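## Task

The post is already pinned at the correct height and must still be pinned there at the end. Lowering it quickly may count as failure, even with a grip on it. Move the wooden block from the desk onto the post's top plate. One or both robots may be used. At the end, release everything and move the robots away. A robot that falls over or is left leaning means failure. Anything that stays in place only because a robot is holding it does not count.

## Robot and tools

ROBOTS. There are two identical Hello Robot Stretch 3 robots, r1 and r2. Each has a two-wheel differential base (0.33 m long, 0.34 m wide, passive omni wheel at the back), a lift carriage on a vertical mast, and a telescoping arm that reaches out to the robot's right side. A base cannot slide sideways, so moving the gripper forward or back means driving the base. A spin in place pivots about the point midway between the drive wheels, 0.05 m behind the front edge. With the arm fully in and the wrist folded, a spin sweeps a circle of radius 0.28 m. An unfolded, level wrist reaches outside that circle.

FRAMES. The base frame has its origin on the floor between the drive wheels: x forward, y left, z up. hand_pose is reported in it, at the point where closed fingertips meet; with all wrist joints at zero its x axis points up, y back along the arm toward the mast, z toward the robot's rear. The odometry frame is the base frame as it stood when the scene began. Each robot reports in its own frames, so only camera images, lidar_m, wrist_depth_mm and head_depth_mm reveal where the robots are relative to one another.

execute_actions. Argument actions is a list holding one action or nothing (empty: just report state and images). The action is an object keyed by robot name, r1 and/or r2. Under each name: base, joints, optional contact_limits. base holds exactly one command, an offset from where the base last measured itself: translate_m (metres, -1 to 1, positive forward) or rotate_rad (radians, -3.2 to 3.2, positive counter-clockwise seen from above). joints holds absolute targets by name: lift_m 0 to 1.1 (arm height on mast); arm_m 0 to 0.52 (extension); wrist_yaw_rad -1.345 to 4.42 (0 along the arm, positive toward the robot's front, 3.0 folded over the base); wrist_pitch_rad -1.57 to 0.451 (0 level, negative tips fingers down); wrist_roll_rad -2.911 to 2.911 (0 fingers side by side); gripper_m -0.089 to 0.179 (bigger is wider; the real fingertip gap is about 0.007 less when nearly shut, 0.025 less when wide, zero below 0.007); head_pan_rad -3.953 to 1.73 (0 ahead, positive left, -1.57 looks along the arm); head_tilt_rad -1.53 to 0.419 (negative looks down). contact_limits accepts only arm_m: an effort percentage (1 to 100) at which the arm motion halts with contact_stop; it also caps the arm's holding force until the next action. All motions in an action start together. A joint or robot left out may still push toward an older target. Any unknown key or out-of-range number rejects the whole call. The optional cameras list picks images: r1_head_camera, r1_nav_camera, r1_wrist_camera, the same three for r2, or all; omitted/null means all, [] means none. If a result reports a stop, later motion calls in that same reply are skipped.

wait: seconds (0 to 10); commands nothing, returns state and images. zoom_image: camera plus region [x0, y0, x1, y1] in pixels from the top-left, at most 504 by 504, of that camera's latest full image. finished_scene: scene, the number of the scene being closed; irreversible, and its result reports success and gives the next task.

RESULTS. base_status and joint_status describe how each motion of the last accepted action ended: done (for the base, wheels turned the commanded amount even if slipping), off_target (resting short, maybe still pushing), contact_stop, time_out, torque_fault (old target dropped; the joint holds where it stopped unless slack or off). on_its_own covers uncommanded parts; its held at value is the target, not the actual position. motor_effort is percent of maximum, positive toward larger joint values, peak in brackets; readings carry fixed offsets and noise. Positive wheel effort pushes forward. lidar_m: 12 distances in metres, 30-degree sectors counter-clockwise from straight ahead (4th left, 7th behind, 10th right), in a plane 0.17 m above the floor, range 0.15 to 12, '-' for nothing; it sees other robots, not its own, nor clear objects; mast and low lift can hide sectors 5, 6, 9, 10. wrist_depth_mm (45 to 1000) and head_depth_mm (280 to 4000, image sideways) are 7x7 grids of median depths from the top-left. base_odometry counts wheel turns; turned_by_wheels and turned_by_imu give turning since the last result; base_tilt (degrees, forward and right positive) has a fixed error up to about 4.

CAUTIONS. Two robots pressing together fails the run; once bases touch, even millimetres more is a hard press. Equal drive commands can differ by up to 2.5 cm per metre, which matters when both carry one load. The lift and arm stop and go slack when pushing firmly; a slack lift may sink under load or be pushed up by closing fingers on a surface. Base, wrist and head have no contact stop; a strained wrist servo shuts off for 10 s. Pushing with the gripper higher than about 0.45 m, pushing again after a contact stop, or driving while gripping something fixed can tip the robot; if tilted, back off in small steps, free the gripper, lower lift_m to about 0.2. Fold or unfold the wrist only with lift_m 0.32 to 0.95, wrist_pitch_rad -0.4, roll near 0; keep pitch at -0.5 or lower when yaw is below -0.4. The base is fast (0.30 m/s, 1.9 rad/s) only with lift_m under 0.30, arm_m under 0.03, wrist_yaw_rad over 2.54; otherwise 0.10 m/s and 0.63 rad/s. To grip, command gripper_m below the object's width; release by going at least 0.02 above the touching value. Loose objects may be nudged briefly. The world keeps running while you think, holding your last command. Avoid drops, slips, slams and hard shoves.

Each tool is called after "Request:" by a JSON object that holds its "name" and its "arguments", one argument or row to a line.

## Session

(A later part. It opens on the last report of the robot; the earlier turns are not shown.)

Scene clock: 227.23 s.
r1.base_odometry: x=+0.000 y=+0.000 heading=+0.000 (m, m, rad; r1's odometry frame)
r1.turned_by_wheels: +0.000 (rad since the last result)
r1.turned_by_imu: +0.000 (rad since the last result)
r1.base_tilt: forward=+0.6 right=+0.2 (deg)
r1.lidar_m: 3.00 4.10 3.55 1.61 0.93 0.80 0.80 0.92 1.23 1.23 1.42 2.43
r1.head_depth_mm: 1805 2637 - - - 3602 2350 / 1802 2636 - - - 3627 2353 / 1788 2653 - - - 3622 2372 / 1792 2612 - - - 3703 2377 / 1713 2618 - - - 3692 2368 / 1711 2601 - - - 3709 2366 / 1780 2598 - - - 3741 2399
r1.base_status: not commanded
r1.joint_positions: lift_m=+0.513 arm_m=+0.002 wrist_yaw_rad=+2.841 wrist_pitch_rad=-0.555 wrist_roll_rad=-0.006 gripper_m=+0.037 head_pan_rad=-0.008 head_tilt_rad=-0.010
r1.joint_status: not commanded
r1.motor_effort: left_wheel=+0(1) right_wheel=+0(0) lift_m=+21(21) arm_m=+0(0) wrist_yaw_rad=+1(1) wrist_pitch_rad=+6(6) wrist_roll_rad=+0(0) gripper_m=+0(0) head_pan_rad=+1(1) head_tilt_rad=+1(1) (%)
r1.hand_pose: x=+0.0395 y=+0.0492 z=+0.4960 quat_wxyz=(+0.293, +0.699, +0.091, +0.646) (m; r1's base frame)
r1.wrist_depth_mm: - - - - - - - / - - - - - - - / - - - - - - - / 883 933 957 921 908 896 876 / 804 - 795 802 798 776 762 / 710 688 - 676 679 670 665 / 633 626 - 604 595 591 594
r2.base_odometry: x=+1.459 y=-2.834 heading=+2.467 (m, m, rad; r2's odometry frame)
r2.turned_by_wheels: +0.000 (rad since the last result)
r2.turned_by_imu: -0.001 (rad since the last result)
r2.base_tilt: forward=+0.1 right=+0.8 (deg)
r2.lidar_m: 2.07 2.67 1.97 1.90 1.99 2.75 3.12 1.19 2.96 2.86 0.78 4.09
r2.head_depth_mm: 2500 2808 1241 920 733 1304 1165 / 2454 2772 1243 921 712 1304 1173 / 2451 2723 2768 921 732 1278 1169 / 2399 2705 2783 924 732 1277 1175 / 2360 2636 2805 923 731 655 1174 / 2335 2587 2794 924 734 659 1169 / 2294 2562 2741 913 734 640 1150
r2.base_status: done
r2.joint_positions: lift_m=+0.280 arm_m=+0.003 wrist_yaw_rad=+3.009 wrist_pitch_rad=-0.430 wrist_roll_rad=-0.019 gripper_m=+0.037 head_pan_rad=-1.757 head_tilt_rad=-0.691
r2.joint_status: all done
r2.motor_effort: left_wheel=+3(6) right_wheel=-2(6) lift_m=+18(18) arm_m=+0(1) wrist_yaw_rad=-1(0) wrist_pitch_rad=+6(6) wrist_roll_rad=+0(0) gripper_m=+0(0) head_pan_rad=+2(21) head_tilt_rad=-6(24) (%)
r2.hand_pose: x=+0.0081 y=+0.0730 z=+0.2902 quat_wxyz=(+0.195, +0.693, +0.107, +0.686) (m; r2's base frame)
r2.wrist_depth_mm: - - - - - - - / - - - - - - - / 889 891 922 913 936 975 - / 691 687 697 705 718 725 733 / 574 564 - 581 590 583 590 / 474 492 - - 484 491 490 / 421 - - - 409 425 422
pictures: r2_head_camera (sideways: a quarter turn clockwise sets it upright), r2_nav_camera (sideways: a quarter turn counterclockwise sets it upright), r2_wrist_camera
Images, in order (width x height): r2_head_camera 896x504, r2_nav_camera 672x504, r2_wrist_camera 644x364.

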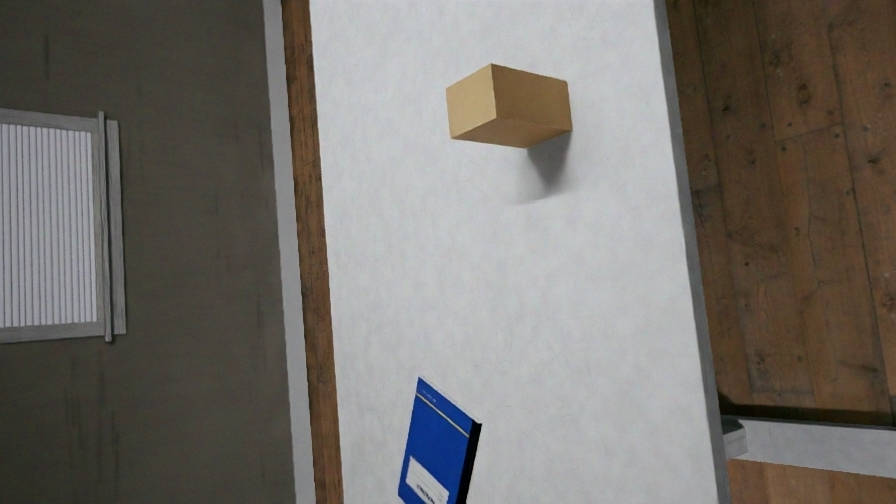

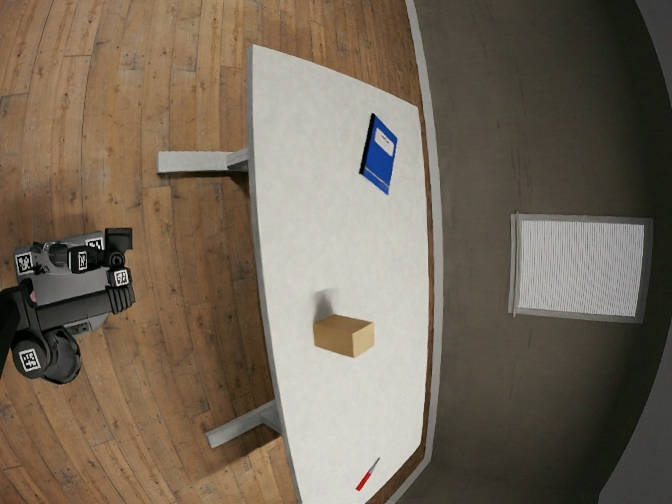

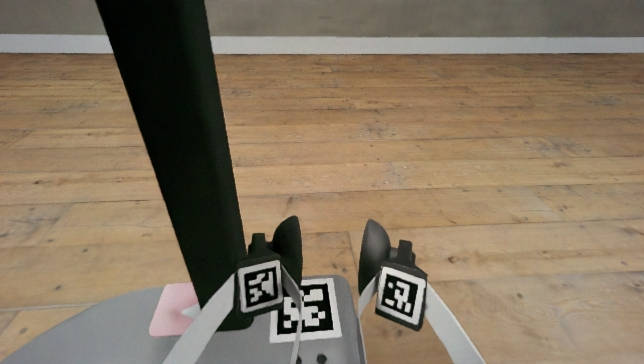

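Request:
{"name": "execute_actions", "arguments": {
  "actions": [
    {"r2": {"base": {"translate_m": -0.235}, "joints": {"lift_m": 0.76, "head_pan_rad": -1.57, "head_tilt_rad": -0.75}}}
  ],
  "cameras": []
}}

Request:
{"name": "execute_actions", "arguments": {
  "actions": [
    {"r2": {"joints": {"wrist_yaw_rad": 0.0, "wrist_pitch_rad": -0.4}}}
  ],
  "cameras": []
}}

Request:
{"name": "execute_actions", "arguments": {
  "actions": [
    {"r2": {"joints": {"wrist_pitch_rad": 0.0, "gripper_m": 0.12, "lift_m": 0.66}}}
  ],
  "cameras": ["r2_head_camera", "r2_wrist_camera"]
}}

Scene clock: 281.53 s.
r1.base_odometry: x=+0.000 y=+0.000 heading=+0.000 (m, m, rad; r1's odometry frame)
r1.turned_by_wheels: +0.000 (rad since the last result)
r1.turned_by_imu: +0.000 (rad since the last result)
r1.base_tilt: forward=+0.7 right=+0.2 (deg)
r1.lidar_m: 3.02 4.12 3.53 1.60 0.92 0.80 0.80 0.93 1.23 1.23 1.42 2.42
r1.head_depth_mm: 1800 2664 - - - 3616 2369 / 1810 2645 - - - 3615 2376 / 1805 2623 - - - 3721 2352 / 1801 2604 - - - 3659 2370 / 1723 2601 - - - 3686 2372 / 1707 2625 - - - 3645 2400 / 1793 2591 - - - 3720 2406
r1.base_status: not commanded
r1.joint_positions: lift_m=+0.513 arm_m=+0.002 wrist_yaw_rad=+2.841 wrist_pitch_rad=-0.555 wrist_roll_rad=-0.006 gripper_m=+0.037 head_pan_rad=-0.008 head_tilt_rad=-0.010
r1.joint_status: not commanded
r1.motor_effort: left_wheel=+0(1) right_wheel=+0(0) lift_m=+21(21) arm_m=+0(0) wrist_yaw_rad=+0(1) wrist_pitch_rad=+6(6) wrist_roll_rad=+0(0) gripper_m=+0(0) head_pan_rad=+0(0) head_tilt_rad=+1(1) (%)
r1.hand_pose: x=+0.0395 y=+0.0492 z=+0.4960 quat_wxyz=(+0.293, +0.699, +0.091, +0.646) (m; r1's base frame)
r1.wrist_depth_mm: - - - - - - - / - - - - - - - / - - - - - - - / 885 949 916 917 889 928 889 / 803 - 789 785 783 755 770 / 699 685 - 687 676 670 676 / 624 607 - 601 609 592 596
r2.base_odometry: x=+1.643 y=-2.981 heading=+2.467 (m, m, rad; r2's odometry frame)
r2.turned_by_wheels: +0.000 (rad since the last result)
r2.turned_by_imu: -0.003 (rad since the last result)
r2.base_tilt: forward=+0.0 right=+0.7 (deg)
r2.lidar_m: 2.30 2.67 1.97 1.91 1.99 2.75 2.89 1.01 1.02 2.85 0.88 4.09
r2.head_depth_mm: 2333 2697 1123 863 697 1272 - / 2329 2701 1123 864 699 1272 - / 2350 2650 1128 864 692 1274 - / 2349 2681 1134 864 692 1275 - / 2400 2707 1133 866 702 1285 1172 / 2415 2734 1131 867 702 1306 1148 / 2408 2710 1136 868 703 1298 1150
r2.base_status: done
r2.joint_positions: lift_m=+0.760 arm_m=+0.003 wrist_yaw_rad=+3.009 wrist_pitch_rad=-0.430 wrist_roll_rad=-0.019 gripper_m=+0.037 head_pan_rad=-1.577 head_tilt_rad=-0.741
r2.joint_status: all done
r2.motor_effort: left_wheel=+2(9) right_wheel=-2(7) lift_m=+26(29) arm_m=-1(1) wrist_yaw_rad=-1(1) wrist_pitch_rad=+5(5) wrist_roll_rad=+0(0) gripper_m=+0(0) head_pan_rad=+2(15) head_tilt_rad=-6(11) (%)
r2.hand_pose: x=+0.0081 y=+0.0729 z=+0.7697 quat_wxyz=(+0.196, +0.693, +0.107, +0.686) (m; r2's base frame)
r2.wrist_depth_mm: - - - - - - - / - - - - - - - / - - - - - - - / - - - - - - - / - - - - - - - / - - - - - - - / 868 872 - 886 869 886 893
pictures: none
No camera images: the call's "cameras" was empty. Leave "cameras" out to get every camera's image.

Scene clock: 284.07 s.
r1.base_odometry: x=+0.000 y=+0.000 heading=+0.000 (m, m, rad; r1's odometry frame)
r1.turned_by_wheels: +0.000 (rad since the last result)
r1.turned_by_imu: +0.000 (rad since the last result)
r1.base_tilt: forward=+0.7 right=+0.2 (deg)
r1.lidar_m: 3.03 4.10 3.55 1.61 0.93 0.80 0.80 0.93 1.23 1.23 1.42 2.42
r1.head_depth_mm: 1811 2648 - - - 3590 2349 / 1810 2636 - - - 3619 2360 / 1808 2632 - - - 3664 2379 / 1807 2641 - - - 3640 2370 / 1722 2589 - - - 3678 2383 / 1709 2604 - - - 3668 2380 / 1783 2580 - - - 3704 2398
r1.base_status: not commanded
r1.joint_positions: lift_m=+0.513 arm_m=+0.002 wrist_yaw_rad=+2.841 wrist_pitch_rad=-0.555 wrist_roll_rad=-0.006 gripper_m=+0.037 head_pan_rad=-0.008 head_tilt_rad=-0.010
r1.joint_status: not commanded
r1.motor_effort: left_wheel=+0(0) right_wheel=+0(0) lift_m=+21(21) arm_m=+0(0) wrist_yaw_rad=+1(0) wrist_pitch_rad=+6(6) wrist_roll_rad=+0(0) gripper_m=+0(0) head_pan_rad=+0(0) head_tilt_rad=+1(1) (%)
r1.hand_pose: x=+0.0395 y=+0.0492 z=+0.4960 quat_wxyz=(+0.293, +0.699, +0.091, +0.646) (m; r1's base frame)
r1.wrist_depth_mm: - - - - - - - / - - - - - - - / - - - - - - - / 908 944 939 937 916 876 912 / 836 - 835 790 784 776 756 / 699 691 - 683 682 669 648 / 614 612 - 605 604 598 592
r2.base_odometry: x=+1.643 y=-2.981 heading=+2.467 (m, m, rad; r2's odometry frame)
r2.turned_by_wheels: +0.000 (rad since the last result)
r2.turned_by_imu: -0.001 (rad since the last result)
r2.base_tilt: forward=+0.1 right=+0.7 (deg)
r2.lidar_m: 2.30 2.66 1.98 1.91 1.99 2.75 2.89 1.01 1.02 2.86 0.88 4.10
r2.head_depth_mm: 2341 2666 1132 865 699 1275 - / 2343 2681 1127 864 699 1275 - / 2354 2693 1125 866 698 1242 - / 2357 2680 1131 866 694 1257 1128 / 2381 2705 1131 866 702 1269 1147 / 2416 2690 1132 868 703 1301 1149 / 2412 2730 1135 869 703 1284 1151
r2.base_status: not commanded
r2.joint_positions: lift_m=+0.760 arm_m=+0.003 wrist_yaw_rad=+0.002 wrist_pitch_rad=-0.421 wrist_roll_rad=-0.019 gripper_m=+0.037 head_pan_rad=-1.577 head_tilt_rad=-0.741
r2.joint_status: all done
r2.motor_effort: left_wheel=+2(2) right_wheel=-2(1) lift_m=+26(26) arm_m=+0(1) wrist_yaw_rad=-3(3) wrist_pitch_rad=+7(9) wrist_roll_rad=+0(0) gripper_m=+0(0) head_pan_rad=+2(2) head_tilt_rad=-6(6) (%)
r2.hand_pose: x=-0.0210 y=-0.3720 z=+0.7718 quat_wxyz=(+0.698, +0.150, -0.685, -0.146) (m; r2's base frame)
r2.wrist_depth_mm: - - - - - - - / 558 559 587 252 625 635 646 / 394 396 403 282 415 421 428 / 297 301 305 295 311 315 317 / 242 243 246 248 255 252 254 / 227 219 218 214 214 210 212 / 853 859 891 877 868 872 798
pictures: none
No camera images: the call's "cameras" was empty. Leave "cameras" out to get every camera's image.

Scene clock: 285.80 s.
r1.base_odometry: x=+0.000 y=+0.000 heading=+0.000 (m, m, rad; r1's odometry frame)
r1.turned_by_wheels: +0.000 (rad since the last result)
r1.turned_by_imu: +0.000 (rad since the last result)
r1.base_tilt: forward=+0.5 right=+0.2 (deg)
r1.lidar_m: 3.01 4.11 3.55 1.61 0.93 0.80 0.80 0.93 1.23 1.23 1.42 2.42
r1.head_depth_mm: 1834 2619 - - - 3614 2355 / 1797 2622 - - - 3610 2386 / 1810 2620 - - - 3686 2378 / 1803 2616 - - - 3655 2388 / 1707 2597 - - - 3712 2367 / 1709 2613 - - - 3703 2401 / 1780 2571 - - - 3729 2397
r1.base_status: not commanded
r1.joint_positions: lift_m=+0.513 arm_m=+0.002 wrist_yaw_rad=+2.841 wrist_pitch_rad=-0.555 wrist_roll_rad=-0.006 gripper_m=+0.037 head_pan_rad=-0.008 head_tilt_rad=-0.010
r1.joint_status: not commanded
r1.motor_effort: left_wheel=+0(0) right_wheel=+1(0) lift_m=+21(21) arm_m=+0(0) wrist_yaw_rad=+1(0) wrist_pitch_rad=+5(6) wrist_roll_rad=+0(0) gripper_m=+0(0) head_pan_rad=+0(0) head_tilt_rad=+1(2) (%)
r1.hand_pose: x=+0.0395 y=+0.0492 z=+0.4960 quat_wxyz=(+0.293, +0.699, +0.091, +0.646) (m; r1's base frame)
r1.wrist_depth_mm: - - - - - - - / - - - - - - - / - - - - - - - / 910 971 961 928 874 896 880 / 794 - 806 783 809 772 767 / 711 708 - 676 678 661 673 / 622 621 - 600 607 599 593
r2.base_odometry: x=+1.643 y=-2.981 heading=+2.467 (m, m, rad; r2's odometry frame)
r2.turned_by_wheels: +0.000 (rad since the last result)
r2.turned_by_imu: +0.000 (rad since the last result)
r2.base_tilt: forward=+0.0 right=+0.8 (deg)
r2.lidar_m: 2.30 2.68 1.97 1.91 1.98 2.74 2.89 1.01 1.02 2.86 0.88 4.14
r2.head_depth_mm: 2339 2633 1125 862 699 1275 1169 / 2340 2669 1129 863 700 1268 1170 / 2348 2651 1129 863 699 1296 - / 2350 2689 1127 866 694 1285 1126 / 2411 2691 1129 864 700 1274 1151 / 2396 2699 1136 871 704 1299 1154 / 2412 2728 1131 868 703 1288 1151
r2.base_status: not commanded
r2.joint_positions: lift_m=+0.660 arm_m=+0.003 wrist_yaw_rad=+0.002 wrist_pitch_rad=-0.024 wrist_roll_rad=-0.019 gripper_m=+0.120 head_pan_rad=-1.577 head_tilt_rad=-0.741
r2.joint_status: all done
r2.motor_effort: left_wheel=+2(2) right_wheel=-2(2) lift_m=+18(25) arm_m=+0(0) wrist_yaw_rad=-3(3) wrist_pitch_rad=+8(10) wrist_roll_rad=+0(0) gripper_m=+0(83) head_pan_rad=+3(2) head_tilt_rad=-7(6) (%)
r2.hand_pose: x=-0.0209 y=-0.4036 z=+0.7688 quat_wxyz=(+0.714, +0.009, -0.700, -0.008) (m; r2's base frame)
r2.wrist_depth_mm: - - - - - - - / - - - - - - - / - - - 258 - - - / 513 526 561 267 621 673 719 / 297 305 319 274 333 345 359 / 210 219 219 223 227 251 239 / 168 165 167 169 172 167 180
pictures: r2_head_camera (sideways: a quarter turn clockwise sets it upright), r2_wrist_camera
Images, in order (width x height): r2_head_camera 896x504, r2_wrist_camera 644x364.

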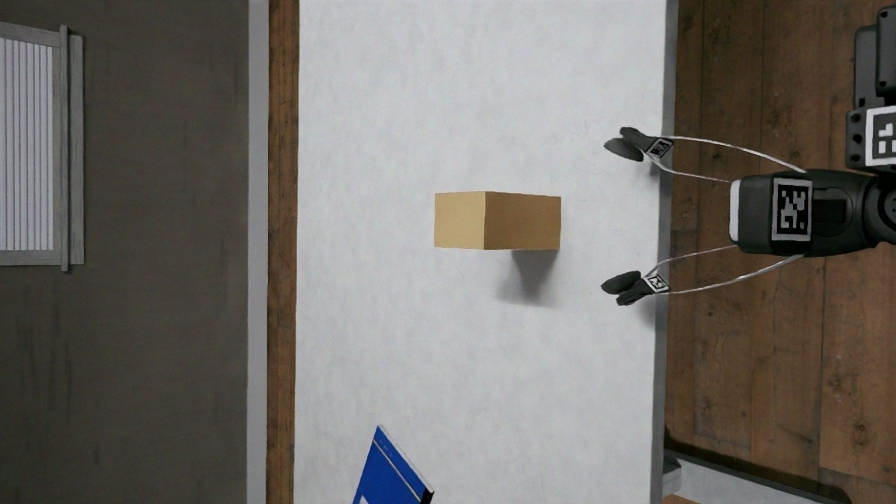

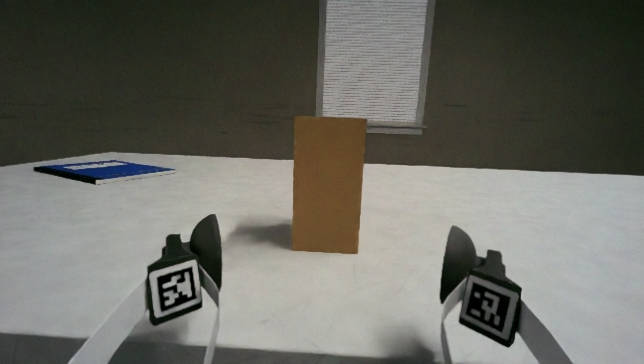

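Request:
{"name": "execute_actions", "arguments": {
  "actions": [
    {"r2": {"joints": {"arm_m": 0.14}}}
  ],
  "cameras": ["r2_wrist_camera"]
}}

Request:
{"name": "execute_actions", "arguments": {
  "actions": [
    {"r2": {"joints": {"gripper_m": 0.015}}}
  ],
  "cameras": ["r2_head_camera", "r2_wrist_camera"]
}}

Scene clock: 315.00 s.
r1.base_odometry: x=+0.000 y=+0.000 heading=+0.000 (m, m, rad; r1's odometry frame)
r1.turned_by_wheels: +0.000 (rad since the last result)
r1.turned_by_imu: +0.000 (rad since the last result)
r1.base_tilt: forward=+0.7 right=+0.2 (deg)
r1.lidar_m: 3.01 4.11 3.55 1.61 0.93 0.80 0.80 0.92 1.23 1.23 1.42 2.42
r1.head_depth_mm: 1795 2631 - - - 3550 2344 / 1809 2635 - - - 3630 2362 / 1809 2625 - - - 3696 2356 / 1790 2600 - - - 3692 2385 / 1720 2626 - - - 3691 2375 / 1719 2598 - - - 3682 2402 / 1767 2578 - - - 3694 2407
r1.base_status: not commanded
r1.joint_positions: lift_m=+0.513 arm_m=+0.002 wrist_yaw_rad=+2.841 wrist_pitch_rad=-0.555 wrist_roll_rad=-0.006 gripper_m=+0.037 head_pan_rad=-0.008 head_tilt_rad=-0.010
r1.joint_status: not commanded
r1.motor_effort: left_wheel=+0(0) right_wheel=+0(1) lift_m=+21(21) arm_m=+0(0) wrist_yaw_rad=+0(0) wrist_pitch_rad=+6(6) wrist_roll_rad=+0(0) gripper_m=+0(0) head_pan_rad=+0(0) head_tilt_rad=+0(0) (%)
r1.hand_pose: x=+0.0395 y=+0.0492 z=+0.4960 quat_wxyz=(+0.293, +0.699, +0.091, +0.646) (m; r1's base frame)
r1.wrist_depth_mm: - - - - - - - / - - - - - - - / - - - - - - - / 911 949 954 945 885 901 901 / 801 - 815 784 790 759 769 / 712 697 - 686 677 666 670 / 628 627 - 608 595 597 598
r2.base_odometry: x=+1.643 y=-2.981 heading=+2.467 (m, m, rad; r2's odometry frame)
r2.turned_by_wheels: +0.000 (rad since the last result)
r2.turned_by_imu: -0.001 (rad since the last result)
r2.base_tilt: forward=+0.0 right=+0.8 (deg)
r2.lidar_m: 2.30 2.67 1.97 1.91 1.98 2.74 2.89 1.01 1.02 2.85 0.88 4.09
r2.head_depth_mm: 2324 2687 1124 863 699 1274 1171 / 2338 2677 1126 865 700 - 1130 / 2349 2666 1128 864 702 - 1129 / 2356 2685 1130 865 695 1268 1151 / 2400 2697 1131 866 702 1274 1151 / 2402 2701 1135 866 701 1306 1154 / 2432 2701 1131 868 704 1286 1152
r2.base_status: not commanded
r2.joint_positions: lift_m=+0.660 arm_m=+0.140 wrist_yaw_rad=+0.001 wrist_pitch_rad=-0.023 wrist_roll_rad=-0.019 gripper_m=+0.120 head_pan_rad=-1.577 head_tilt_rad=-0.741
r2.joint_status: all done
r2.motor_effort: left_wheel=+2(2) right_wheel=-1(2) lift_m=+18(18) arm_m=+3(2) wrist_yaw_rad=-1(2) wrist_pitch_rad=+9(8) wrist_roll_rad=+0(0) gripper_m=+0(0) head_pan_rad=+2(2) head_tilt_rad=-6(6) (%)
r2.hand_pose: x=-0.0212 y=-0.5402 z=+0.7689 quat_wxyz=(+0.714, +0.009, -0.700, -0.008) (m; r2's base frame)
r2.wrist_depth_mm: - - - - - - - / - - - - - - - / - - - 125 - - - / 472 528 543 128 473 668 712 / 297 303 311 133 305 347 356 / 208 217 203 137 207 250 238 / 169 157 159 142 165 166 179
pictures: r2_wrist_camera
Images, in order (width x height): r2_wrist_camera 644x364.

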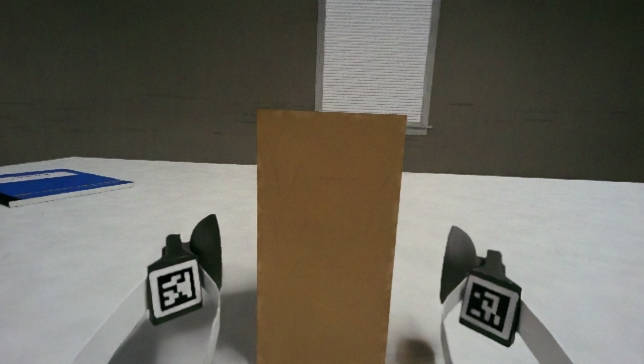

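Scene clock: 316.53 s.
r1.base_odometry: x=+0.000 y=+0.000 heading=+0.000 (m, m, rad; r1's odometry frame)
r1.turned_by_wheels: +0.000 (rad since the last result)
r1.turned_by_imu: +0.000 (rad since the last result)
r1.base_tilt: forward=+0.6 right=+0.2 (deg)
r1.lidar_m: 3.00 4.12 3.54 1.61 0.93 0.80 0.80 0.93 1.23 1.23 1.42 2.43
r1.head_depth_mm: 1811 2645 - - - 3572 2335 / 1812 2635 - - - 3595 2342 / 1808 2614 - - - 3640 2381 / 1800 2632 - - - 3670 2393 / 1708 2612 - - - 3650 2380 / 1706 2619 - - - 3682 2377 / 1775 2610 - - - 3692 2400
r1.base_status: not commanded
r1.joint_positions: lift_m=+0.513 arm_m=+0.002 wrist_yaw_rad=+2.841 wrist_pitch_rad=-0.555 wrist_roll_rad=-0.006 gripper_m=+0.037 head_pan_rad=-0.008 head_tilt_rad=-0.010
r1.joint_status: not commanded
r1.motor_effort: left_wheel=+0(0) right_wheel=+0(1) lift_m=+21(21) arm_m=+0(0) wrist_yaw_rad=+0(0) wrist_pitch_rad=+6(6) wrist_roll_rad=+0(0) gripper_m=+0(0) head_pan_rad=+0(0) head_tilt_rad=+1(1) (%)
r1.hand_pose: x=+0.0395 y=+0.0492 z=+0.4960 quat_wxyz=(+0.293, +0.699, +0.091, +0.646) (m; r1's base frame)
r1.wrist_depth_mm: - - - - - - - / - - - - - - - / - - - - - - - / 897 972 901 959 913 907 901 / 832 - 820 782 819 789 767 / 693 693 - 676 677 663 671 / 627 626 - 605 595 606 591
r2.base_odometry: x=+1.643 y=-2.981 heading=+2.467 (m, m, rad; r2's odometry frame)
r2.turned_by_wheels: +0.000 (rad since the last result)
r2.turned_by_imu: +0.000 (rad since the last result)
r2.base_tilt: forward=+0.0 right=+0.7 (deg)
r2.lidar_m: 2.30 2.67 1.98 1.91 1.98 2.74 2.90 1.01 1.02 2.85 0.88 4.09
r2.head_depth_mm: 2361 2667 1121 860 698 1266 1176 / 2357 2686 1123 861 700 - 1124 / 2353 2677 1130 863 700 - 1128 / 2354 2719 1128 866 689 1272 1146 / 2404 2734 1131 868 703 1277 1152 / 2401 2694 1132 867 702 1303 1151 / 2406 2737 1135 869 702 1297 1153
r2.base_status: not commanded
r2.joint_positions: lift_m=+0.660 arm_m=+0.140 wrist_yaw_rad=+0.001 wrist_pitch_rad=-0.023 wrist_roll_rad=-0.019 gripper_m=+0.016 head_pan_rad=-1.577 head_tilt_rad=-0.741
r2.joint_status: all done
r2.motor_effort: left_wheel=+2(2) right_wheel=-2(2) lift_m=+17(17) arm_m=+3(2) wrist_yaw_rad=-2(2) wrist_pitch_rad=+8(8) wrist_roll_rad=+0(0) gripper_m=-20(100) head_pan_rad=+2(2) head_tilt_rad=-6(6) (%)
r2.hand_pose: x=-0.0211 y=-0.5402 z=+0.7689 quat_wxyz=(+0.714, +0.009, -0.700, -0.008) (m; r2's base frame)
r2.wrist_depth_mm: - - - - - - - / - - - - - - - / - - - 121 - - - / 470 521 543 124 468 657 714 / 295 302 310 128 207 345 354 / 208 211 - 133 132 233 238 / 162 163 165 138 165 177 179
pictures: r2_head_camera (sideways: a quarter turn clockwise sets it upright), r2_wrist_camera
Images, in order (width x height): r2_head_camera 896x504, r2_wrist_camera 644x364.

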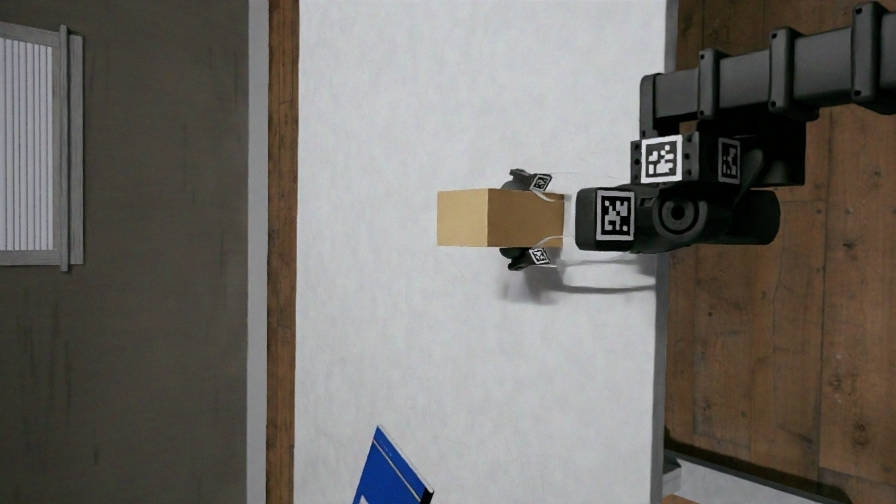

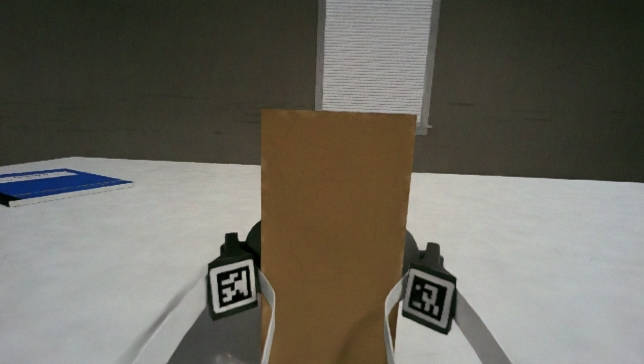

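Request:
{"name": "execute_actions", "arguments": {
  "actions": [
    {"r2": {"base": {"translate_m": 1.0}, "joints": {"lift_m": 1.09, "head_pan_rad": -0.4, "head_tilt_rad": -0.3}}}
  ],
  "cameras": ["r2_head_camera", "r2_wrist_camera"]
}}

Scene clock: 381.13 s.
r1.base_odometry: x=+0.000 y=+0.000 heading=+0.000 (m, m, rad; r1's odometry frame)
r1.turned_by_wheels: +0.000 (rad since the last result)
r1.turned_by_imu: -0.001 (rad since the last result)
r1.base_tilt: forward=+0.6 right=+0.3 (deg)
r1.lidar_m: 3.02 4.11 3.52 1.61 0.93 0.80 0.80 0.92 1.23 1.23 1.42 2.42
r1.head_depth_mm: 1814 2627 - - - 3574 2364 / 1807 2634 - - - 3649 2358 / 1793 2630 - - - 3613 2364 / 1807 2618 - - - 3674 2369 / 1722 2618 - - - 3701 2382 / 1708 2609 - - - 3713 2378 / 1774 2577 - - - 3690 2386
r1.base_status: not commanded
r1.joint_positions: lift_m=+0.513 arm_m=+0.002 wrist_yaw_rad=+2.841 wrist_pitch_rad=-0.555 wrist_roll_rad=-0.006 gripper_m=+0.037 head_pan_rad=-0.008 head_tilt_rad=-0.010
r1.joint_status: not commanded
r1.motor_effort: left_wheel=+0(0) right_wheel=+0(0) lift_m=+21(21) arm_m=+0(0) wrist_yaw_rad=+1(0) wrist_pitch_rad=+6(6) wrist_roll_rad=+0(0) gripper_m=+0(0) head_pan_rad=+0(0) head_tilt_rad=+2(1) (%)
r1.hand_pose: x=+0.0395 y=+0.0492 z=+0.4960 quat_wxyz=(+0.293, +0.699, +0.091, +0.646) (m; r1's base frame)
r1.wrist_depth_mm: - - - - - - - / - - - - - - - / - - - - - - - / 887 966 932 902 910 915 899 / 811 - 826 781 816 774 756 / 713 703 - 678 679 683 674 / 622 637 - 604 603 601 591
r2.base_odometry: x=+0.861 y=-2.356 heading=+2.467 (m, m, rad; r2's odometry frame)
r2.turned_by_wheels: +0.000 (rad since the last result)
r2.turned_by_imu: -0.004 (rad since the last result)
r2.base_tilt: forward=+0.0 right=+0.8 (deg)
r2.lidar_m: 4.88 2.63 1.96 1.89 1.97 2.73 3.88 1.86 0.88 2.87 2.98 1.34
r2.head_depth_mm: 3597 - - - 2741 1945 1514 / 3572 - - - 2721 1939 1519 / 3581 - - - 2756 1939 1516 / 3568 - - 3835 2594 1737 1517 / 3571 - - - 2725 1946 1512 / 3550 - - - 2726 1949 1503 / 3625 - - - 2707 1927 1509
r2.base_status: done
r2.joint_positions: lift_m=+1.090 arm_m=+0.140 wrist_yaw_rad=+0.000 wrist_pitch_rad=-0.050 wrist_roll_rad=-0.019 gripper_m=+0.016 head_pan_rad=-0.407 head_tilt_rad=-0.310
r2.joint_status: all done
r2.motor_effort: left_wheel=+2(7) right_wheel=-1(3) lift_m=+28(28) arm_m=+2(2) wrist_yaw_rad=+0(2) wrist_pitch_rad=+17(18) wrist_roll_rad=+0(0) gripper_m=-21(21) head_pan_rad=+2(29) head_tilt_rad=+5(37) (%)
r2.hand_pose: x=-0.0215 y=-0.5394 z=+1.1915 quat_wxyz=(+0.714, +0.018, -0.700, -0.018) (m; r2's base frame)
r2.wrist_depth_mm: - - - - - - - / - - - - - - - / - - - 159 - - - / - - - 149 - - - / - - - 140 - - - / - - - 132 132 - - / - - - 125 - 776 782
pictures: r2_head_camera (sideways: a quarter turn clockwise sets it upright), r2_wrist_camera
Images, in order (width x height): r2_head_camera 896x504, r2_wrist_camera 644x364.

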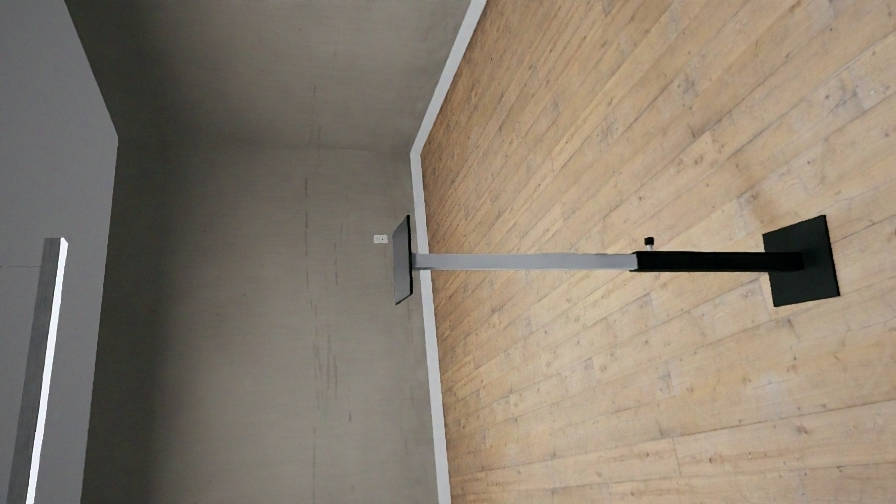

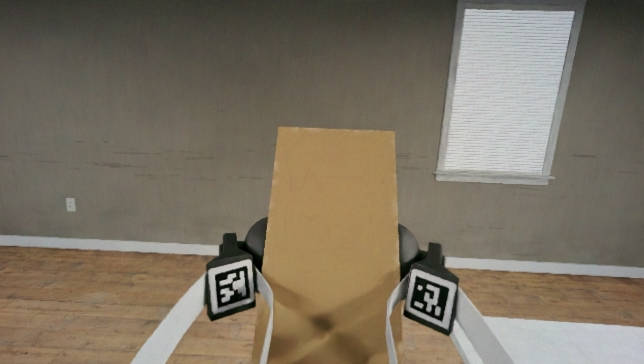

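Request:
{"name": "execute_actions", "arguments": {
  "actions": [
    {"r2": {"base": {"translate_m": 1.0}, "joints": {"head_pan_rad": -1.1, "head_tilt_rad": -0.45, "arm_m": 0.06}}}
  ],
  "cameras": ["r2_head_camera", "r2_wrist_camera"]
}}

Scene clock: 426.27 s.
r1.base_odometry: x=+0.000 y=+0.000 heading=+0.000 (m, m, rad; r1's odometry frame)
r1.turned_by_wheels: +0.000 (rad since the last result)
r1.turned_by_imu: -0.001 (rad since the last result)
r1.base_tilt: forward=+0.7 right=+0.2 (deg)
r1.lidar_m: 3.03 4.11 3.54 1.61 0.92 0.80 0.80 0.92 1.23 1.23 1.42 2.42
r1.head_depth_mm: 1817 2645 - - - 3622 2342 / 1808 2608 - - - 3569 2365 / 1815 2643 - - - 3601 2353 / 1803 2608 - - - 3658 2394 / 1722 2599 - - - 3687 2391 / 1722 2581 - - - 3711 2397 / 1785 2603 - - - 3696 2398
r1.base_status: not commanded
r1.joint_positions: lift_m=+0.513 arm_m=+0.002 wrist_yaw_rad=+2.841 wrist_pitch_rad=-0.555 wrist_roll_rad=-0.006 gripper_m=+0.037 head_pan_rad=-0.008 head_tilt_rad=-0.010
r1.joint_status: not commanded
r1.motor_effort: left_wheel=+1(1) right_wheel=+0(0) lift_m=+21(21) arm_m=+0(0) wrist_yaw_rad=+0(1) wrist_pitch_rad=+6(6) wrist_roll_rad=+0(0) gripper_m=+0(0) head_pan_rad=+0(0) head_tilt_rad=+1(1) (%)
r1.hand_pose: x=+0.0395 y=+0.0492 z=+0.4960 quat_wxyz=(+0.293, +0.699, +0.091, +0.646) (m; r1's base frame)
r1.wrist_depth_mm: - - - - - - - / - - - - - - - / - - - - - - - / 888 947 940 923 924 888 905 / 813 - 821 792 791 784 778 / 707 690 - 669 658 680 683 / 628 627 - 604 596 596 578
r2.base_odometry: x=+0.080 y=-1.732 heading=+2.467 (m, m, rad; r2's odometry frame)
r2.turned_by_wheels: +0.000 (rad since the last result)
r2.turned_by_imu: -0.003 (rad since the last result)
r2.base_tilt: forward=+0.0 right=+0.8 (deg)
r2.lidar_m: 3.12 2.63 1.92 1.88 1.96 2.72 2.81 1.65 2.98 2.88 0.55 4.03
r2.head_depth_mm: 2361 2543 2693 2802 2180 1674 1350 / 2509 2649 2841 2992 2167 1666 1348 / 2595 2768 2980 3095 2195 1676 1347 / 2751 2950 3158 657 618 697 784 / 2912 3140 3419 3142 2164 1685 1346 / 3087 3354 3565 3131 2183 1672 1350 / 3289 3582 - 3152 2170 1664 1348
r2.base_status: done
r2.joint_positions: lift_m=+1.090 arm_m=+0.060 wrist_yaw_rad=+0.000 wrist_pitch_rad=-0.050 wrist_roll_rad=-0.019 gripper_m=+0.016 head_pan_rad=-1.093 head_tilt_rad=-0.444
r2.joint_status: all done
r2.motor_effort: left_wheel=+2(5) right_wheel=-2(3) lift_m=+28(28) arm_m=-2(2) wrist_yaw_rad=-1(1) wrist_pitch_rad=+18(17) wrist_roll_rad=+0(0) gripper_m=-22(21) head_pan_rad=-3(28) head_tilt_rad=-3(22) (%)
r2.hand_pose: x=-0.0215 y=-0.4600 z=+1.1915 quat_wxyz=(+0.714, +0.018, -0.700, -0.018) (m; r2's base frame)
r2.wrist_depth_mm: - - - - - - - / - - - - - - - / - - - 159 - - - / - - - 149 - - - / - - - 140 - - - / - - - 132 132 - - / 303 - - 125 - - -
pictures: r2_head_camera (sideways: a quarter turn clockwise sets it upright), r2_wrist_camera
Images, in order (width x height): r2_head_camera 896x504, r2_wrist_camera 644x364.

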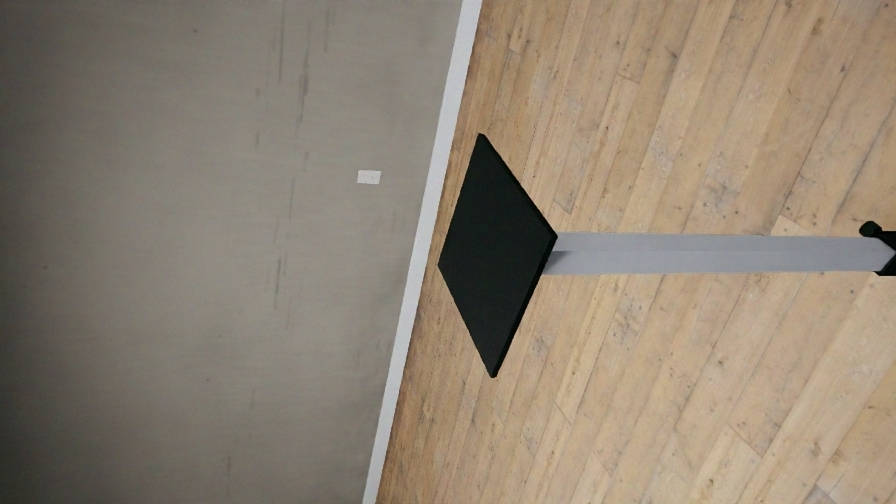

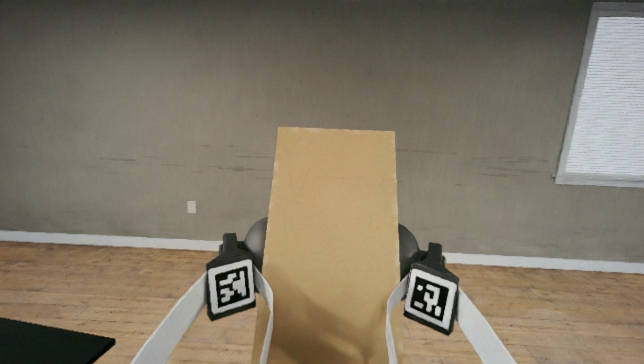

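Request:
{"name": "execute_actions", "arguments": {
  "actions": [
    {"r2": {"base": {"translate_m": 0.29}, "joints": {"head_pan_rad": -1.57, "head_tilt_rad": -0.5, "arm_m": 0.10, "wrist_pitch_rad": 0.25, "lift_m": 0.99}}}
  ],
  "cameras": ["r2_head_camera", "r2_wrist_camera", "r2_nav_camera"]
}}

Scene clock: 488.27 s.
r1.base_odometry: x=+0.000 y=+0.000 heading=+0.000 (m, m, rad; r1's odometry frame)
r1.turned_by_wheels: +0.000 (rad since the last result)
r1.turned_by_imu: +0.000 (rad since the last result)
r1.base_tilt: forward=+0.6 right=+0.2 (deg)
r1.lidar_m: 2.84 4.09 3.55 1.61 0.93 0.80 0.80 0.93 1.23 1.23 1.42 2.43
r1.head_depth_mm: 1823 2653 - - - 3620 2334 / 1818 2637 - - - 3588 2381 / 1801 2631 - - - 3597 2372 / 1804 2625 - - - 3638 2391 / 1705 2606 - - - 3680 2376 / 1713 2573 - - - 3655 2381 / 1763 2578 - - - 3681 2412
r1.base_status: not commanded
r1.joint_positions: lift_m=+0.513 arm_m=+0.002 wrist_yaw_rad=+2.841 wrist_pitch_rad=-0.555 wrist_roll_rad=-0.006 gripper_m=+0.037 head_pan_rad=-0.008 head_tilt_rad=-0.010
r1.joint_status: not commanded
r1.motor_effort: left_wheel=+0(0) right_wheel=+0(0) lift_m=+21(21) arm_m=+0(0) wrist_yaw_rad=+0(1) wrist_pitch_rad=+6(5) wrist_roll_rad=+0(0) gripper_m=+0(0) head_pan_rad=+0(0) head_tilt_rad=+1(2) (%)
r1.hand_pose: x=+0.0395 y=+0.0492 z=+0.4960 quat_wxyz=(+0.293, +0.699, +0.091, +0.646) (m; r1's base frame)
r1.wrist_depth_mm: - - - - - - - / - - - - - - - / - - - - - - - / 896 975 939 933 890 914 905 / 803 - 832 795 791 788 754 / 700 687 - 687 694 683 668 / 617 620 - 614 602 602 580
r2.base_odometry: x=-0.146 y=-1.551 heading=+2.468 (m, m, rad; r2's odometry frame)
r2.turned_by_wheels: +0.000 (rad since the last result)
r2.turned_by_imu: -0.002 (rad since the last result)
r2.base_tilt: forward=+0.0 right=+0.8 (deg)
r2.lidar_m: 2.83 2.63 1.92 1.86 1.96 2.71 3.06 1.91 2.98 0.48 3.00 3.71
r2.head_depth_mm: 2358 2547 2773 - - - 1305 / 2374 2572 2778 - - 1477 1311 / 2377 2586 436 - - 1457 1304 / 2396 2601 2755 587 1886 1546 1243 / 2395 2599 2846 2833 1963 1595 1307 / 2422 2618 2837 2836 2030 1591 1298 / 2419 2640 2854 2854 2045 1588 1303
r2.base_status: done
r2.joint_positions: lift_m=+0.990 arm_m=+0.100 wrist_yaw_rad=+0.000 wrist_pitch_rad=+0.193 wrist_roll_rad=-0.019 gripper_m=+0.016 head_pan_rad=-1.563 head_tilt_rad=-0.494
r2.joint_status: wrist_pitch_rad off_target (ended at +0.193, target +0.250); the others done
r2.motor_effort: left_wheel=+2(7) right_wheel=-1(3) lift_m=+20(26) arm_m=+2(3) wrist_yaw_rad=-1(1) wrist_pitch_rad=+20(21) wrist_roll_rad=+0(0) gripper_m=-21(21) head_pan_rad=-2(22) head_tilt_rad=-4(13) (%)
r2.hand_pose: x=-0.0214 y=-0.5007 z=+1.1545 quat_wxyz=(+0.711, -0.069, -0.697, +0.067) (m; r2's base frame)
r2.wrist_depth_mm: - - - - - - - / - - - - - - - / - - - 159 - - - / - - - 149 - - - / - - - 141 - - - / - - - 132 133 - - / - - - 125 - - -
pictures: r2_head_camera (sideways: a quarter turn clockwise sets it upright), r2_nav_camera (sideways: a quarter turn counterclockwise sets it upright), r2_wrist_camera
Images, in order (width x height): r2_head_camera 896x504, r2_nav_camera 672x504, r2_wrist_camera 644x364.

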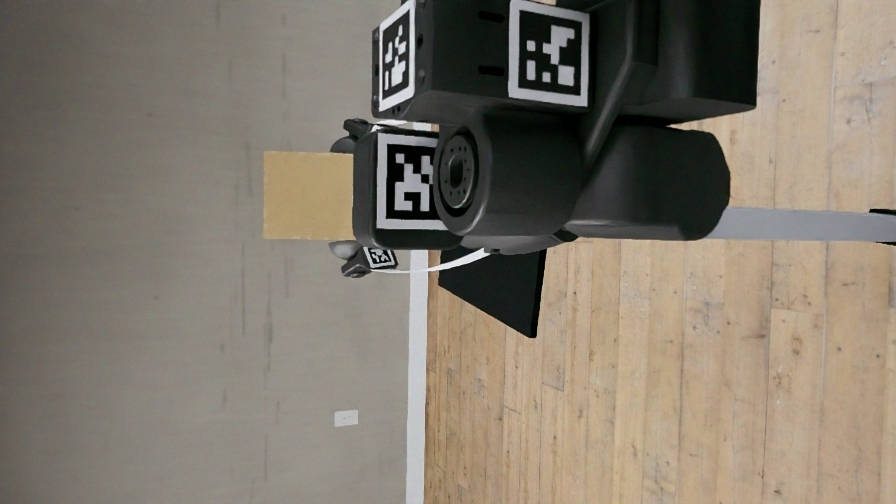

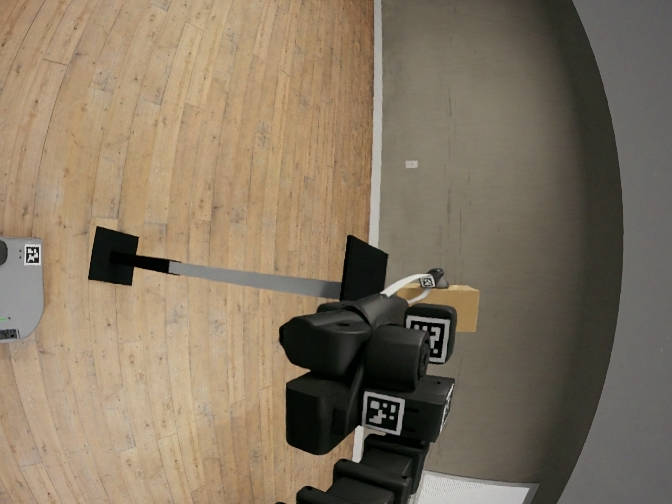

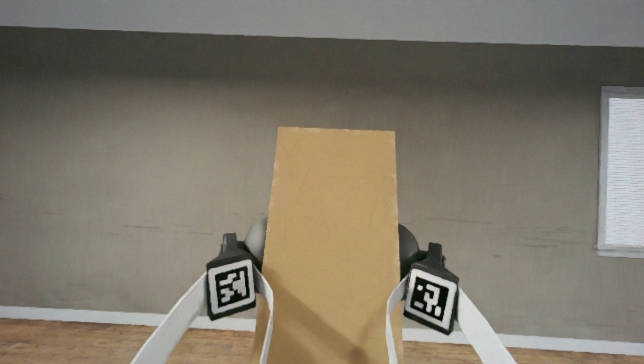

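Request:
{"name": "execute_actions", "arguments": {
  "actions": [
    {"r2": {"joints": {"arm_m": 0.11, "wrist_pitch_rad": 0.45, "lift_m": 0.885}}}
  ],
  "cameras": ["r2_head_camera", "r2_wrist_camera", "r2_nav_camera"]
}}

Scene clock: 544.90 s.
r1.base_odometry: x=+0.000 y=+0.000 heading=+0.000 (m, m, rad; r1's odometry frame)
r1.turned_by_wheels: +0.000 (rad since the last result)
r1.turned_by_imu: +0.000 (rad since the last result)
r1.base_tilt: forward=+0.6 right=+0.3 (deg)
r1.lidar_m: 2.83 4.09 3.55 1.61 0.93 0.80 0.80 0.92 1.23 1.23 1.42 2.42
r1.head_depth_mm: 1807 2651 - - - 3641 2379 / 1822 2659 - - - 3617 2358 / 1807 2643 - - - 3602 2366 / 1787 2621 - - - 3679 2364 / 1723 2599 - - - 3637 2403 / 1713 2602 - - - 3674 2400 / 1773 2573 - - - 3688 2403
r1.base_status: not commanded
r1.joint_positions: lift_m=+0.513 arm_m=+0.002 wrist_yaw_rad=+2.841 wrist_pitch_rad=-0.555 wrist_roll_rad=-0.006 gripper_m=+0.037 head_pan_rad=-0.008 head_tilt_rad=-0.010
r1.joint_status: not commanded
r1.motor_effort: left_wheel=+1(0) right_wheel=+0(1) lift_m=+21(21) arm_m=+0(0) wrist_yaw_rad=+1(0) wrist_pitch_rad=+6(5) wrist_roll_rad=+0(0) gripper_m=-1(0) head_pan_rad=+0(1) head_tilt_rad=+0(1) (%)
r1.hand_pose: x=+0.0395 y=+0.0492 z=+0.4960 quat_wxyz=(+0.293, +0.699, +0.091, +0.646) (m; r1's base frame)
r1.wrist_depth_mm: - - - - - - - / - - - - - - - / - - - - - - - / 897 973 933 933 915 891 879 / 811 - 829 801 802 768 763 / 711 695 - 683 685 672 665 / 619 621 - 605 591 585 605
r2.base_odometry: x=-0.146 y=-1.551 heading=+2.468 (m, m, rad; r2's odometry frame)
r2.turned_by_wheels: +0.000 (rad since the last result)
r2.turned_by_imu: -0.001 (rad since the last result)
r2.base_tilt: forward=+0.1 right=+0.8 (deg)
r2.lidar_m: 2.83 2.63 1.92 1.86 1.96 2.71 3.09 1.91 2.99 0.48 3.01 3.72
r2.head_depth_mm: 2367 2568 2770 2865 2130 - - / 2383 2525 2794 2831 2045 - - / 2409 2575 2720 469 - - 1240 / 2389 2588 2790 499 1889 1590 1269 / 2394 2598 2840 2848 1978 1591 1303 / 2401 2609 2832 2850 2054 1585 1304 / 2396 2629 2890 2840 2038 1587 1303
r2.base_status: not commanded
r2.joint_positions: lift_m=+0.885 arm_m=+0.110 wrist_yaw_rad=+0.000 wrist_pitch_rad=+0.407 wrist_roll_rad=-0.019 gripper_m=+0.016 head_pan_rad=-1.563 head_tilt_rad=-0.494
r2.joint_status: all done
r2.motor_effort: left_wheel=+1(2) right_wheel=-1(1) lift_m=+18(20) arm_m=+3(4) wrist_yaw_rad=+0(0) wrist_pitch_rad=+16(21) wrist_roll_rad=+0(0) gripper_m=-21(21) head_pan_rad=-2(3) head_tilt_rad=-5(4) (%)
r2.hand_pose: x=-0.0214 y=-0.4995 z=+1.1032 quat_wxyz=(+0.699, -0.144, -0.686, +0.141) (m; r2's base frame)
r2.wrist_depth_mm: - - - - - - - / - - - - - - - / - - - 158 - - - / - - - 148 - - - / - - - 140 - - - / - - - 132 132 - - / - - 235 126 210 - -
pictures: r2_head_camera (sideways: a quarter turn clockwise sets it upright), r2_nav_camera (sideways: a quarter turn counterclockwise sets it upright), r2_wrist_camera
Images, in order (width x height): r2_head_camera 896x504, r2_nav_camera 672x504, r2_wrist_camera 644x364.

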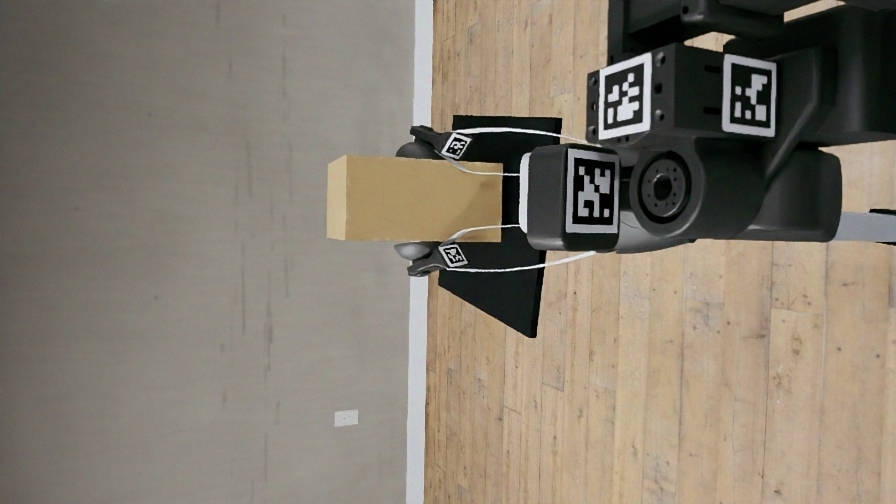

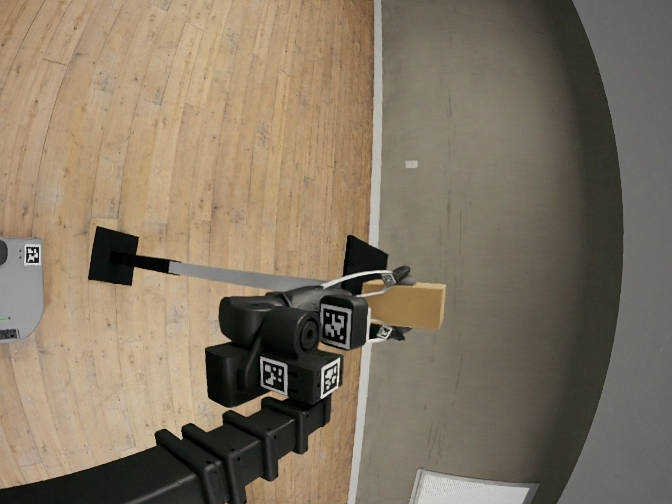

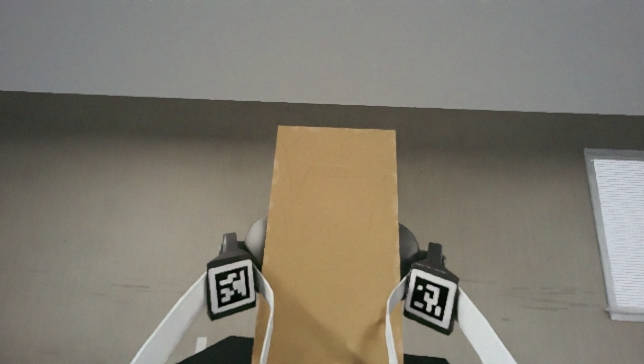

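Request:
{"name": "execute_actions", "arguments": {
  "actions": [
    {"r2": {"joints": {"lift_m": 0.877}}}
  ],
  "cameras": ["r2_wrist_camera"]
}}

Scene clock: 567.93 s.
r1.base_odometry: x=+0.000 y=+0.000 heading=+0.000 (m, m, rad; r1's odometry frame)
r1.turned_by_wheels: +0.000 (rad since the last result)
r1.turned_by_imu: +0.000 (rad since the last result)
r1.base_tilt: forward=+0.6 right=+0.3 (deg)
r1.lidar_m: 2.82 4.10 3.55 1.61 0.93 0.80 0.80 0.92 1.23 1.23 1.42 2.42
r1.head_depth_mm: 1822 2660 - - - 3618 2338 / 1824 2644 - - - 3652 2355 / 1810 2630 - - - 3649 2382 / 1800 2625 - - - 3725 2357 / 1719 2628 - - - 3707 2388 / 1708 2580 - - - 3691 2388 / 1779 2601 - - - 3688 2392
r1.base_status: not commanded
r1.joint_positions: lift_m=+0.513 arm_m=+0.002 wrist_yaw_rad=+2.841 wrist_pitch_rad=-0.555 wrist_roll_rad=-0.006 gripper_m=+0.037 head_pan_rad=-0.008 head_tilt_rad=-0.010
r1.joint_status: not commanded
r1.motor_effort: left_wheel=+0(1) right_wheel=+0(0) lift_m=+21(21) arm_m=+0(0) wrist_yaw_rad=+1(1) wrist_pitch_rad=+6(6) wrist_roll_rad=+0(0) gripper_m=+0(0) head_pan_rad=+0(0) head_tilt_rad=+1(1) (%)
r1.hand_pose: x=+0.0395 y=+0.0492 z=+0.4960 quat_wxyz=(+0.293, +0.699, +0.091, +0.646) (m; r1's base frame)
r1.wrist_depth_mm: - - - - - - - / - - - - - - - / - - - - - - - / 890 976 917 944 938 898 919 / 782 - 811 791 813 765 766 / 712 692 - 679 686 685 660 / 629 620 - 604 598 605 589
r2.base_odometry: x=-0.146 y=-1.551 heading=+2.468 (m, m, rad; r2's odometry frame)
r2.turned_by_wheels: +0.000 (rad since the last result)
r2.turned_by_imu: -0.001 (rad since the last result)
r2.base_tilt: forward=+0.0 right=+0.7 (deg)
r2.lidar_m: 2.83 2.63 1.92 1.86 1.96 2.72 3.09 1.91 2.98 0.48 3.01 3.70
r2.head_depth_mm: 2364 2552 2782 2867 2077 - - / 2379 2568 2776 2823 2039 - - / 2381 2582 2727 467 - - 1238 / 2392 2594 2772 494 1890 1592 1269 / 2382 2627 2847 2837 1962 1586 1302 / 2422 2610 2848 2847 2031 1595 1303 / 2434 2632 2857 2837 2044 1597 1306
r2.base_status: not commanded
r2.joint_positions: lift_m=+0.877 arm_m=+0.110 wrist_yaw_rad=+0.000 wrist_pitch_rad=+0.427 wrist_roll_rad=-0.019 gripper_m=+0.016 head_pan_rad=-1.563 head_tilt_rad=-0.494
r2.joint_status: all done
r2.motor_effort: left_wheel=+2(2) right_wheel=-2(2) lift_m=+18(17) arm_m=+3(2) wrist_yaw_rad=-1(1) wrist_pitch_rad=+8(15) wrist_roll_rad=+0(0) gripper_m=-20(22) head_pan_rad=-3(3) head_tilt_rad=-4(5) (%)
r2.hand_pose: x=-0.0214 y=-0.4979 z=+1.1001 quat_wxyz=(+0.698, -0.151, -0.684, +0.148) (m; r2's base frame)
r2.wrist_depth_mm: - - - - - - - / - - - - - - - / - - - 156 - - - / - - - 147 - - - / - - - 139 - - - / - - - 132 132 - - / - - 206 126 204 - -
pictures: r2_wrist_camera
Images, in order (width x height): r2_wrist_camera 644x364.

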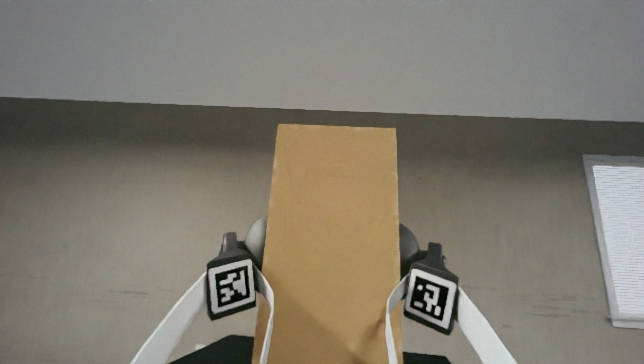

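Request:
{"name": "execute_actions", "arguments": {
  "actions": [
    {"r2": {"joints": {"gripper_m": 0.12}}}
  ],
  "cameras": ["r2_head_camera", "r2_wrist_camera"]
}}

Scene clock: 573.33 s.
r1.base_odometry: x=+0.000 y=+0.000 heading=+0.000 (m, m, rad; r1's odometry frame)
r1.turned_by_wheels: +0.000 (rad since the last result)
r1.turned_by_imu: +0.000 (rad since the last result)
r1.base_tilt: forward=+0.6 right=+0.3 (deg)
r1.lidar_m: 2.84 4.12 3.53 1.61 0.93 0.80 0.80 0.92 1.23 1.23 1.42 2.42
r1.head_depth_mm: 1811 2642 - - - 3543 2336 / 1802 2641 - - - 3653 2344 / 1812 2648 - - - 3637 2360 / 1808 2630 - - - 3706 2394 / 1724 2605 - - - 3664 2365 / 1716 2601 - - - 3686 2389 / 1768 2609 - - - 3709 2384
r1.base_status: not commanded
r1.joint_positions: lift_m=+0.513 arm_m=+0.002 wrist_yaw_rad=+2.841 wrist_pitch_rad=-0.555 wrist_roll_rad=-0.006 gripper_m=+0.037 head_pan_rad=-0.008 head_tilt_rad=-0.010
r1.joint_status: not commanded
r1.motor_effort: left_wheel=+1(0) right_wheel=+0(0) lift_m=+21(21) arm_m=+0(0) wrist_yaw_rad=+0(0) wrist_pitch_rad=+5(6) wrist_roll_rad=+0(0) gripper_m=+0(0) head_pan_rad=+0(0) head_tilt_rad=+1(1) (%)
r1.hand_pose: x=+0.0395 y=+0.0492 z=+0.4960 quat_wxyz=(+0.293, +0.699, +0.091, +0.646) (m; r1's base frame)
r1.wrist_depth_mm: - - - - - - - / - - - - - - - / - - - - - - - / 923 955 926 909 893 928 911 / 799 - 830 787 804 769 760 / 707 684 - 694 694 677 670 / 621 623 - 602 611 593 595
r2.base_odometry: x=-0.146 y=-1.551 heading=+2.468 (m, m, rad; r2's odometry frame)
r2.turned_by_wheels: +0.000 (rad since the last result)
r2.turned_by_imu: -0.001 (rad since the last result)
r2.base_tilt: forward=+0.1 right=+0.7 (deg)
r2.lidar_m: 2.83 2.63 1.92 1.86 1.96 2.71 3.10 1.91 2.99 0.48 3.00 3.72
r2.head_depth_mm: 2358 2567 2772 2838 2073 - - / 2376 2591 2817 2869 2045 - - / 2389 2589 2729 471 - - 1239 / 2406 2562 2792 500 1858 1580 1266 / 2382 2609 2850 2824 1954 1597 1308 / 2411 2621 2844 2825 2030 1583 1301 / 2426 2640 2858 2875 2032 1591 1300
r2.base_status: not commanded
r2.joint_positions: lift_m=+0.877 arm_m=+0.110 wrist_yaw_rad=+0.000 wrist_pitch_rad=+0.427 wrist_roll_rad=-0.019 gripper_m=+0.120 head_pan_rad=-1.563 head_tilt_rad=-0.494
r2.joint_status: all done
r2.motor_effort: left_wheel=+2(2) right_wheel=-1(2) lift_m=+18(18) arm_m=+2(2) wrist_yaw_rad=-1(1) wrist_pitch_rad=+8(9) wrist_roll_rad=+0(0) gripper_m=+0(86) head_pan_rad=-3(3) head_tilt_rad=-5(4) (%)
r2.hand_pose: x=-0.0214 y=-0.4979 z=+1.1001 quat_wxyz=(+0.698, -0.151, -0.684, +0.148) (m; r2's base frame)
r2.wrist_depth_mm: - - - - - - - / - - - - - - - / - - - 150 - - - / - - - 143 - - - / - - - 137 - - - / - - - 131 - - - / - - 204 126 207 - -
pictures: r2_head_camera (sideways: a quarter turn clockwise sets it upright), r2_wrist_camera
Images, in order (width x height): r2_head_camera 896x504, r2_wrist_camera 644x364.

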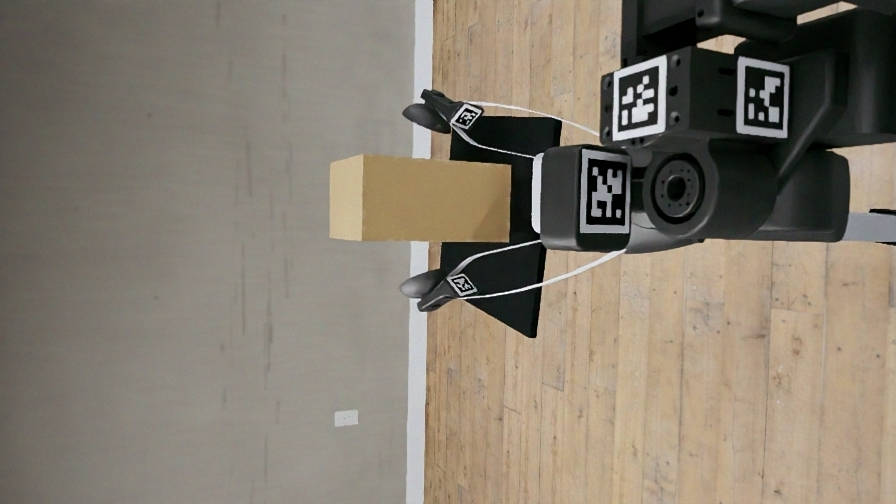

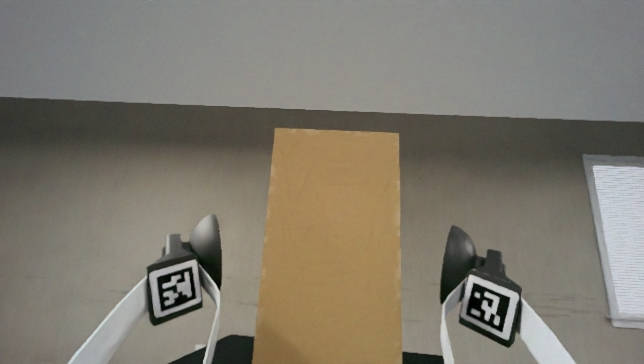

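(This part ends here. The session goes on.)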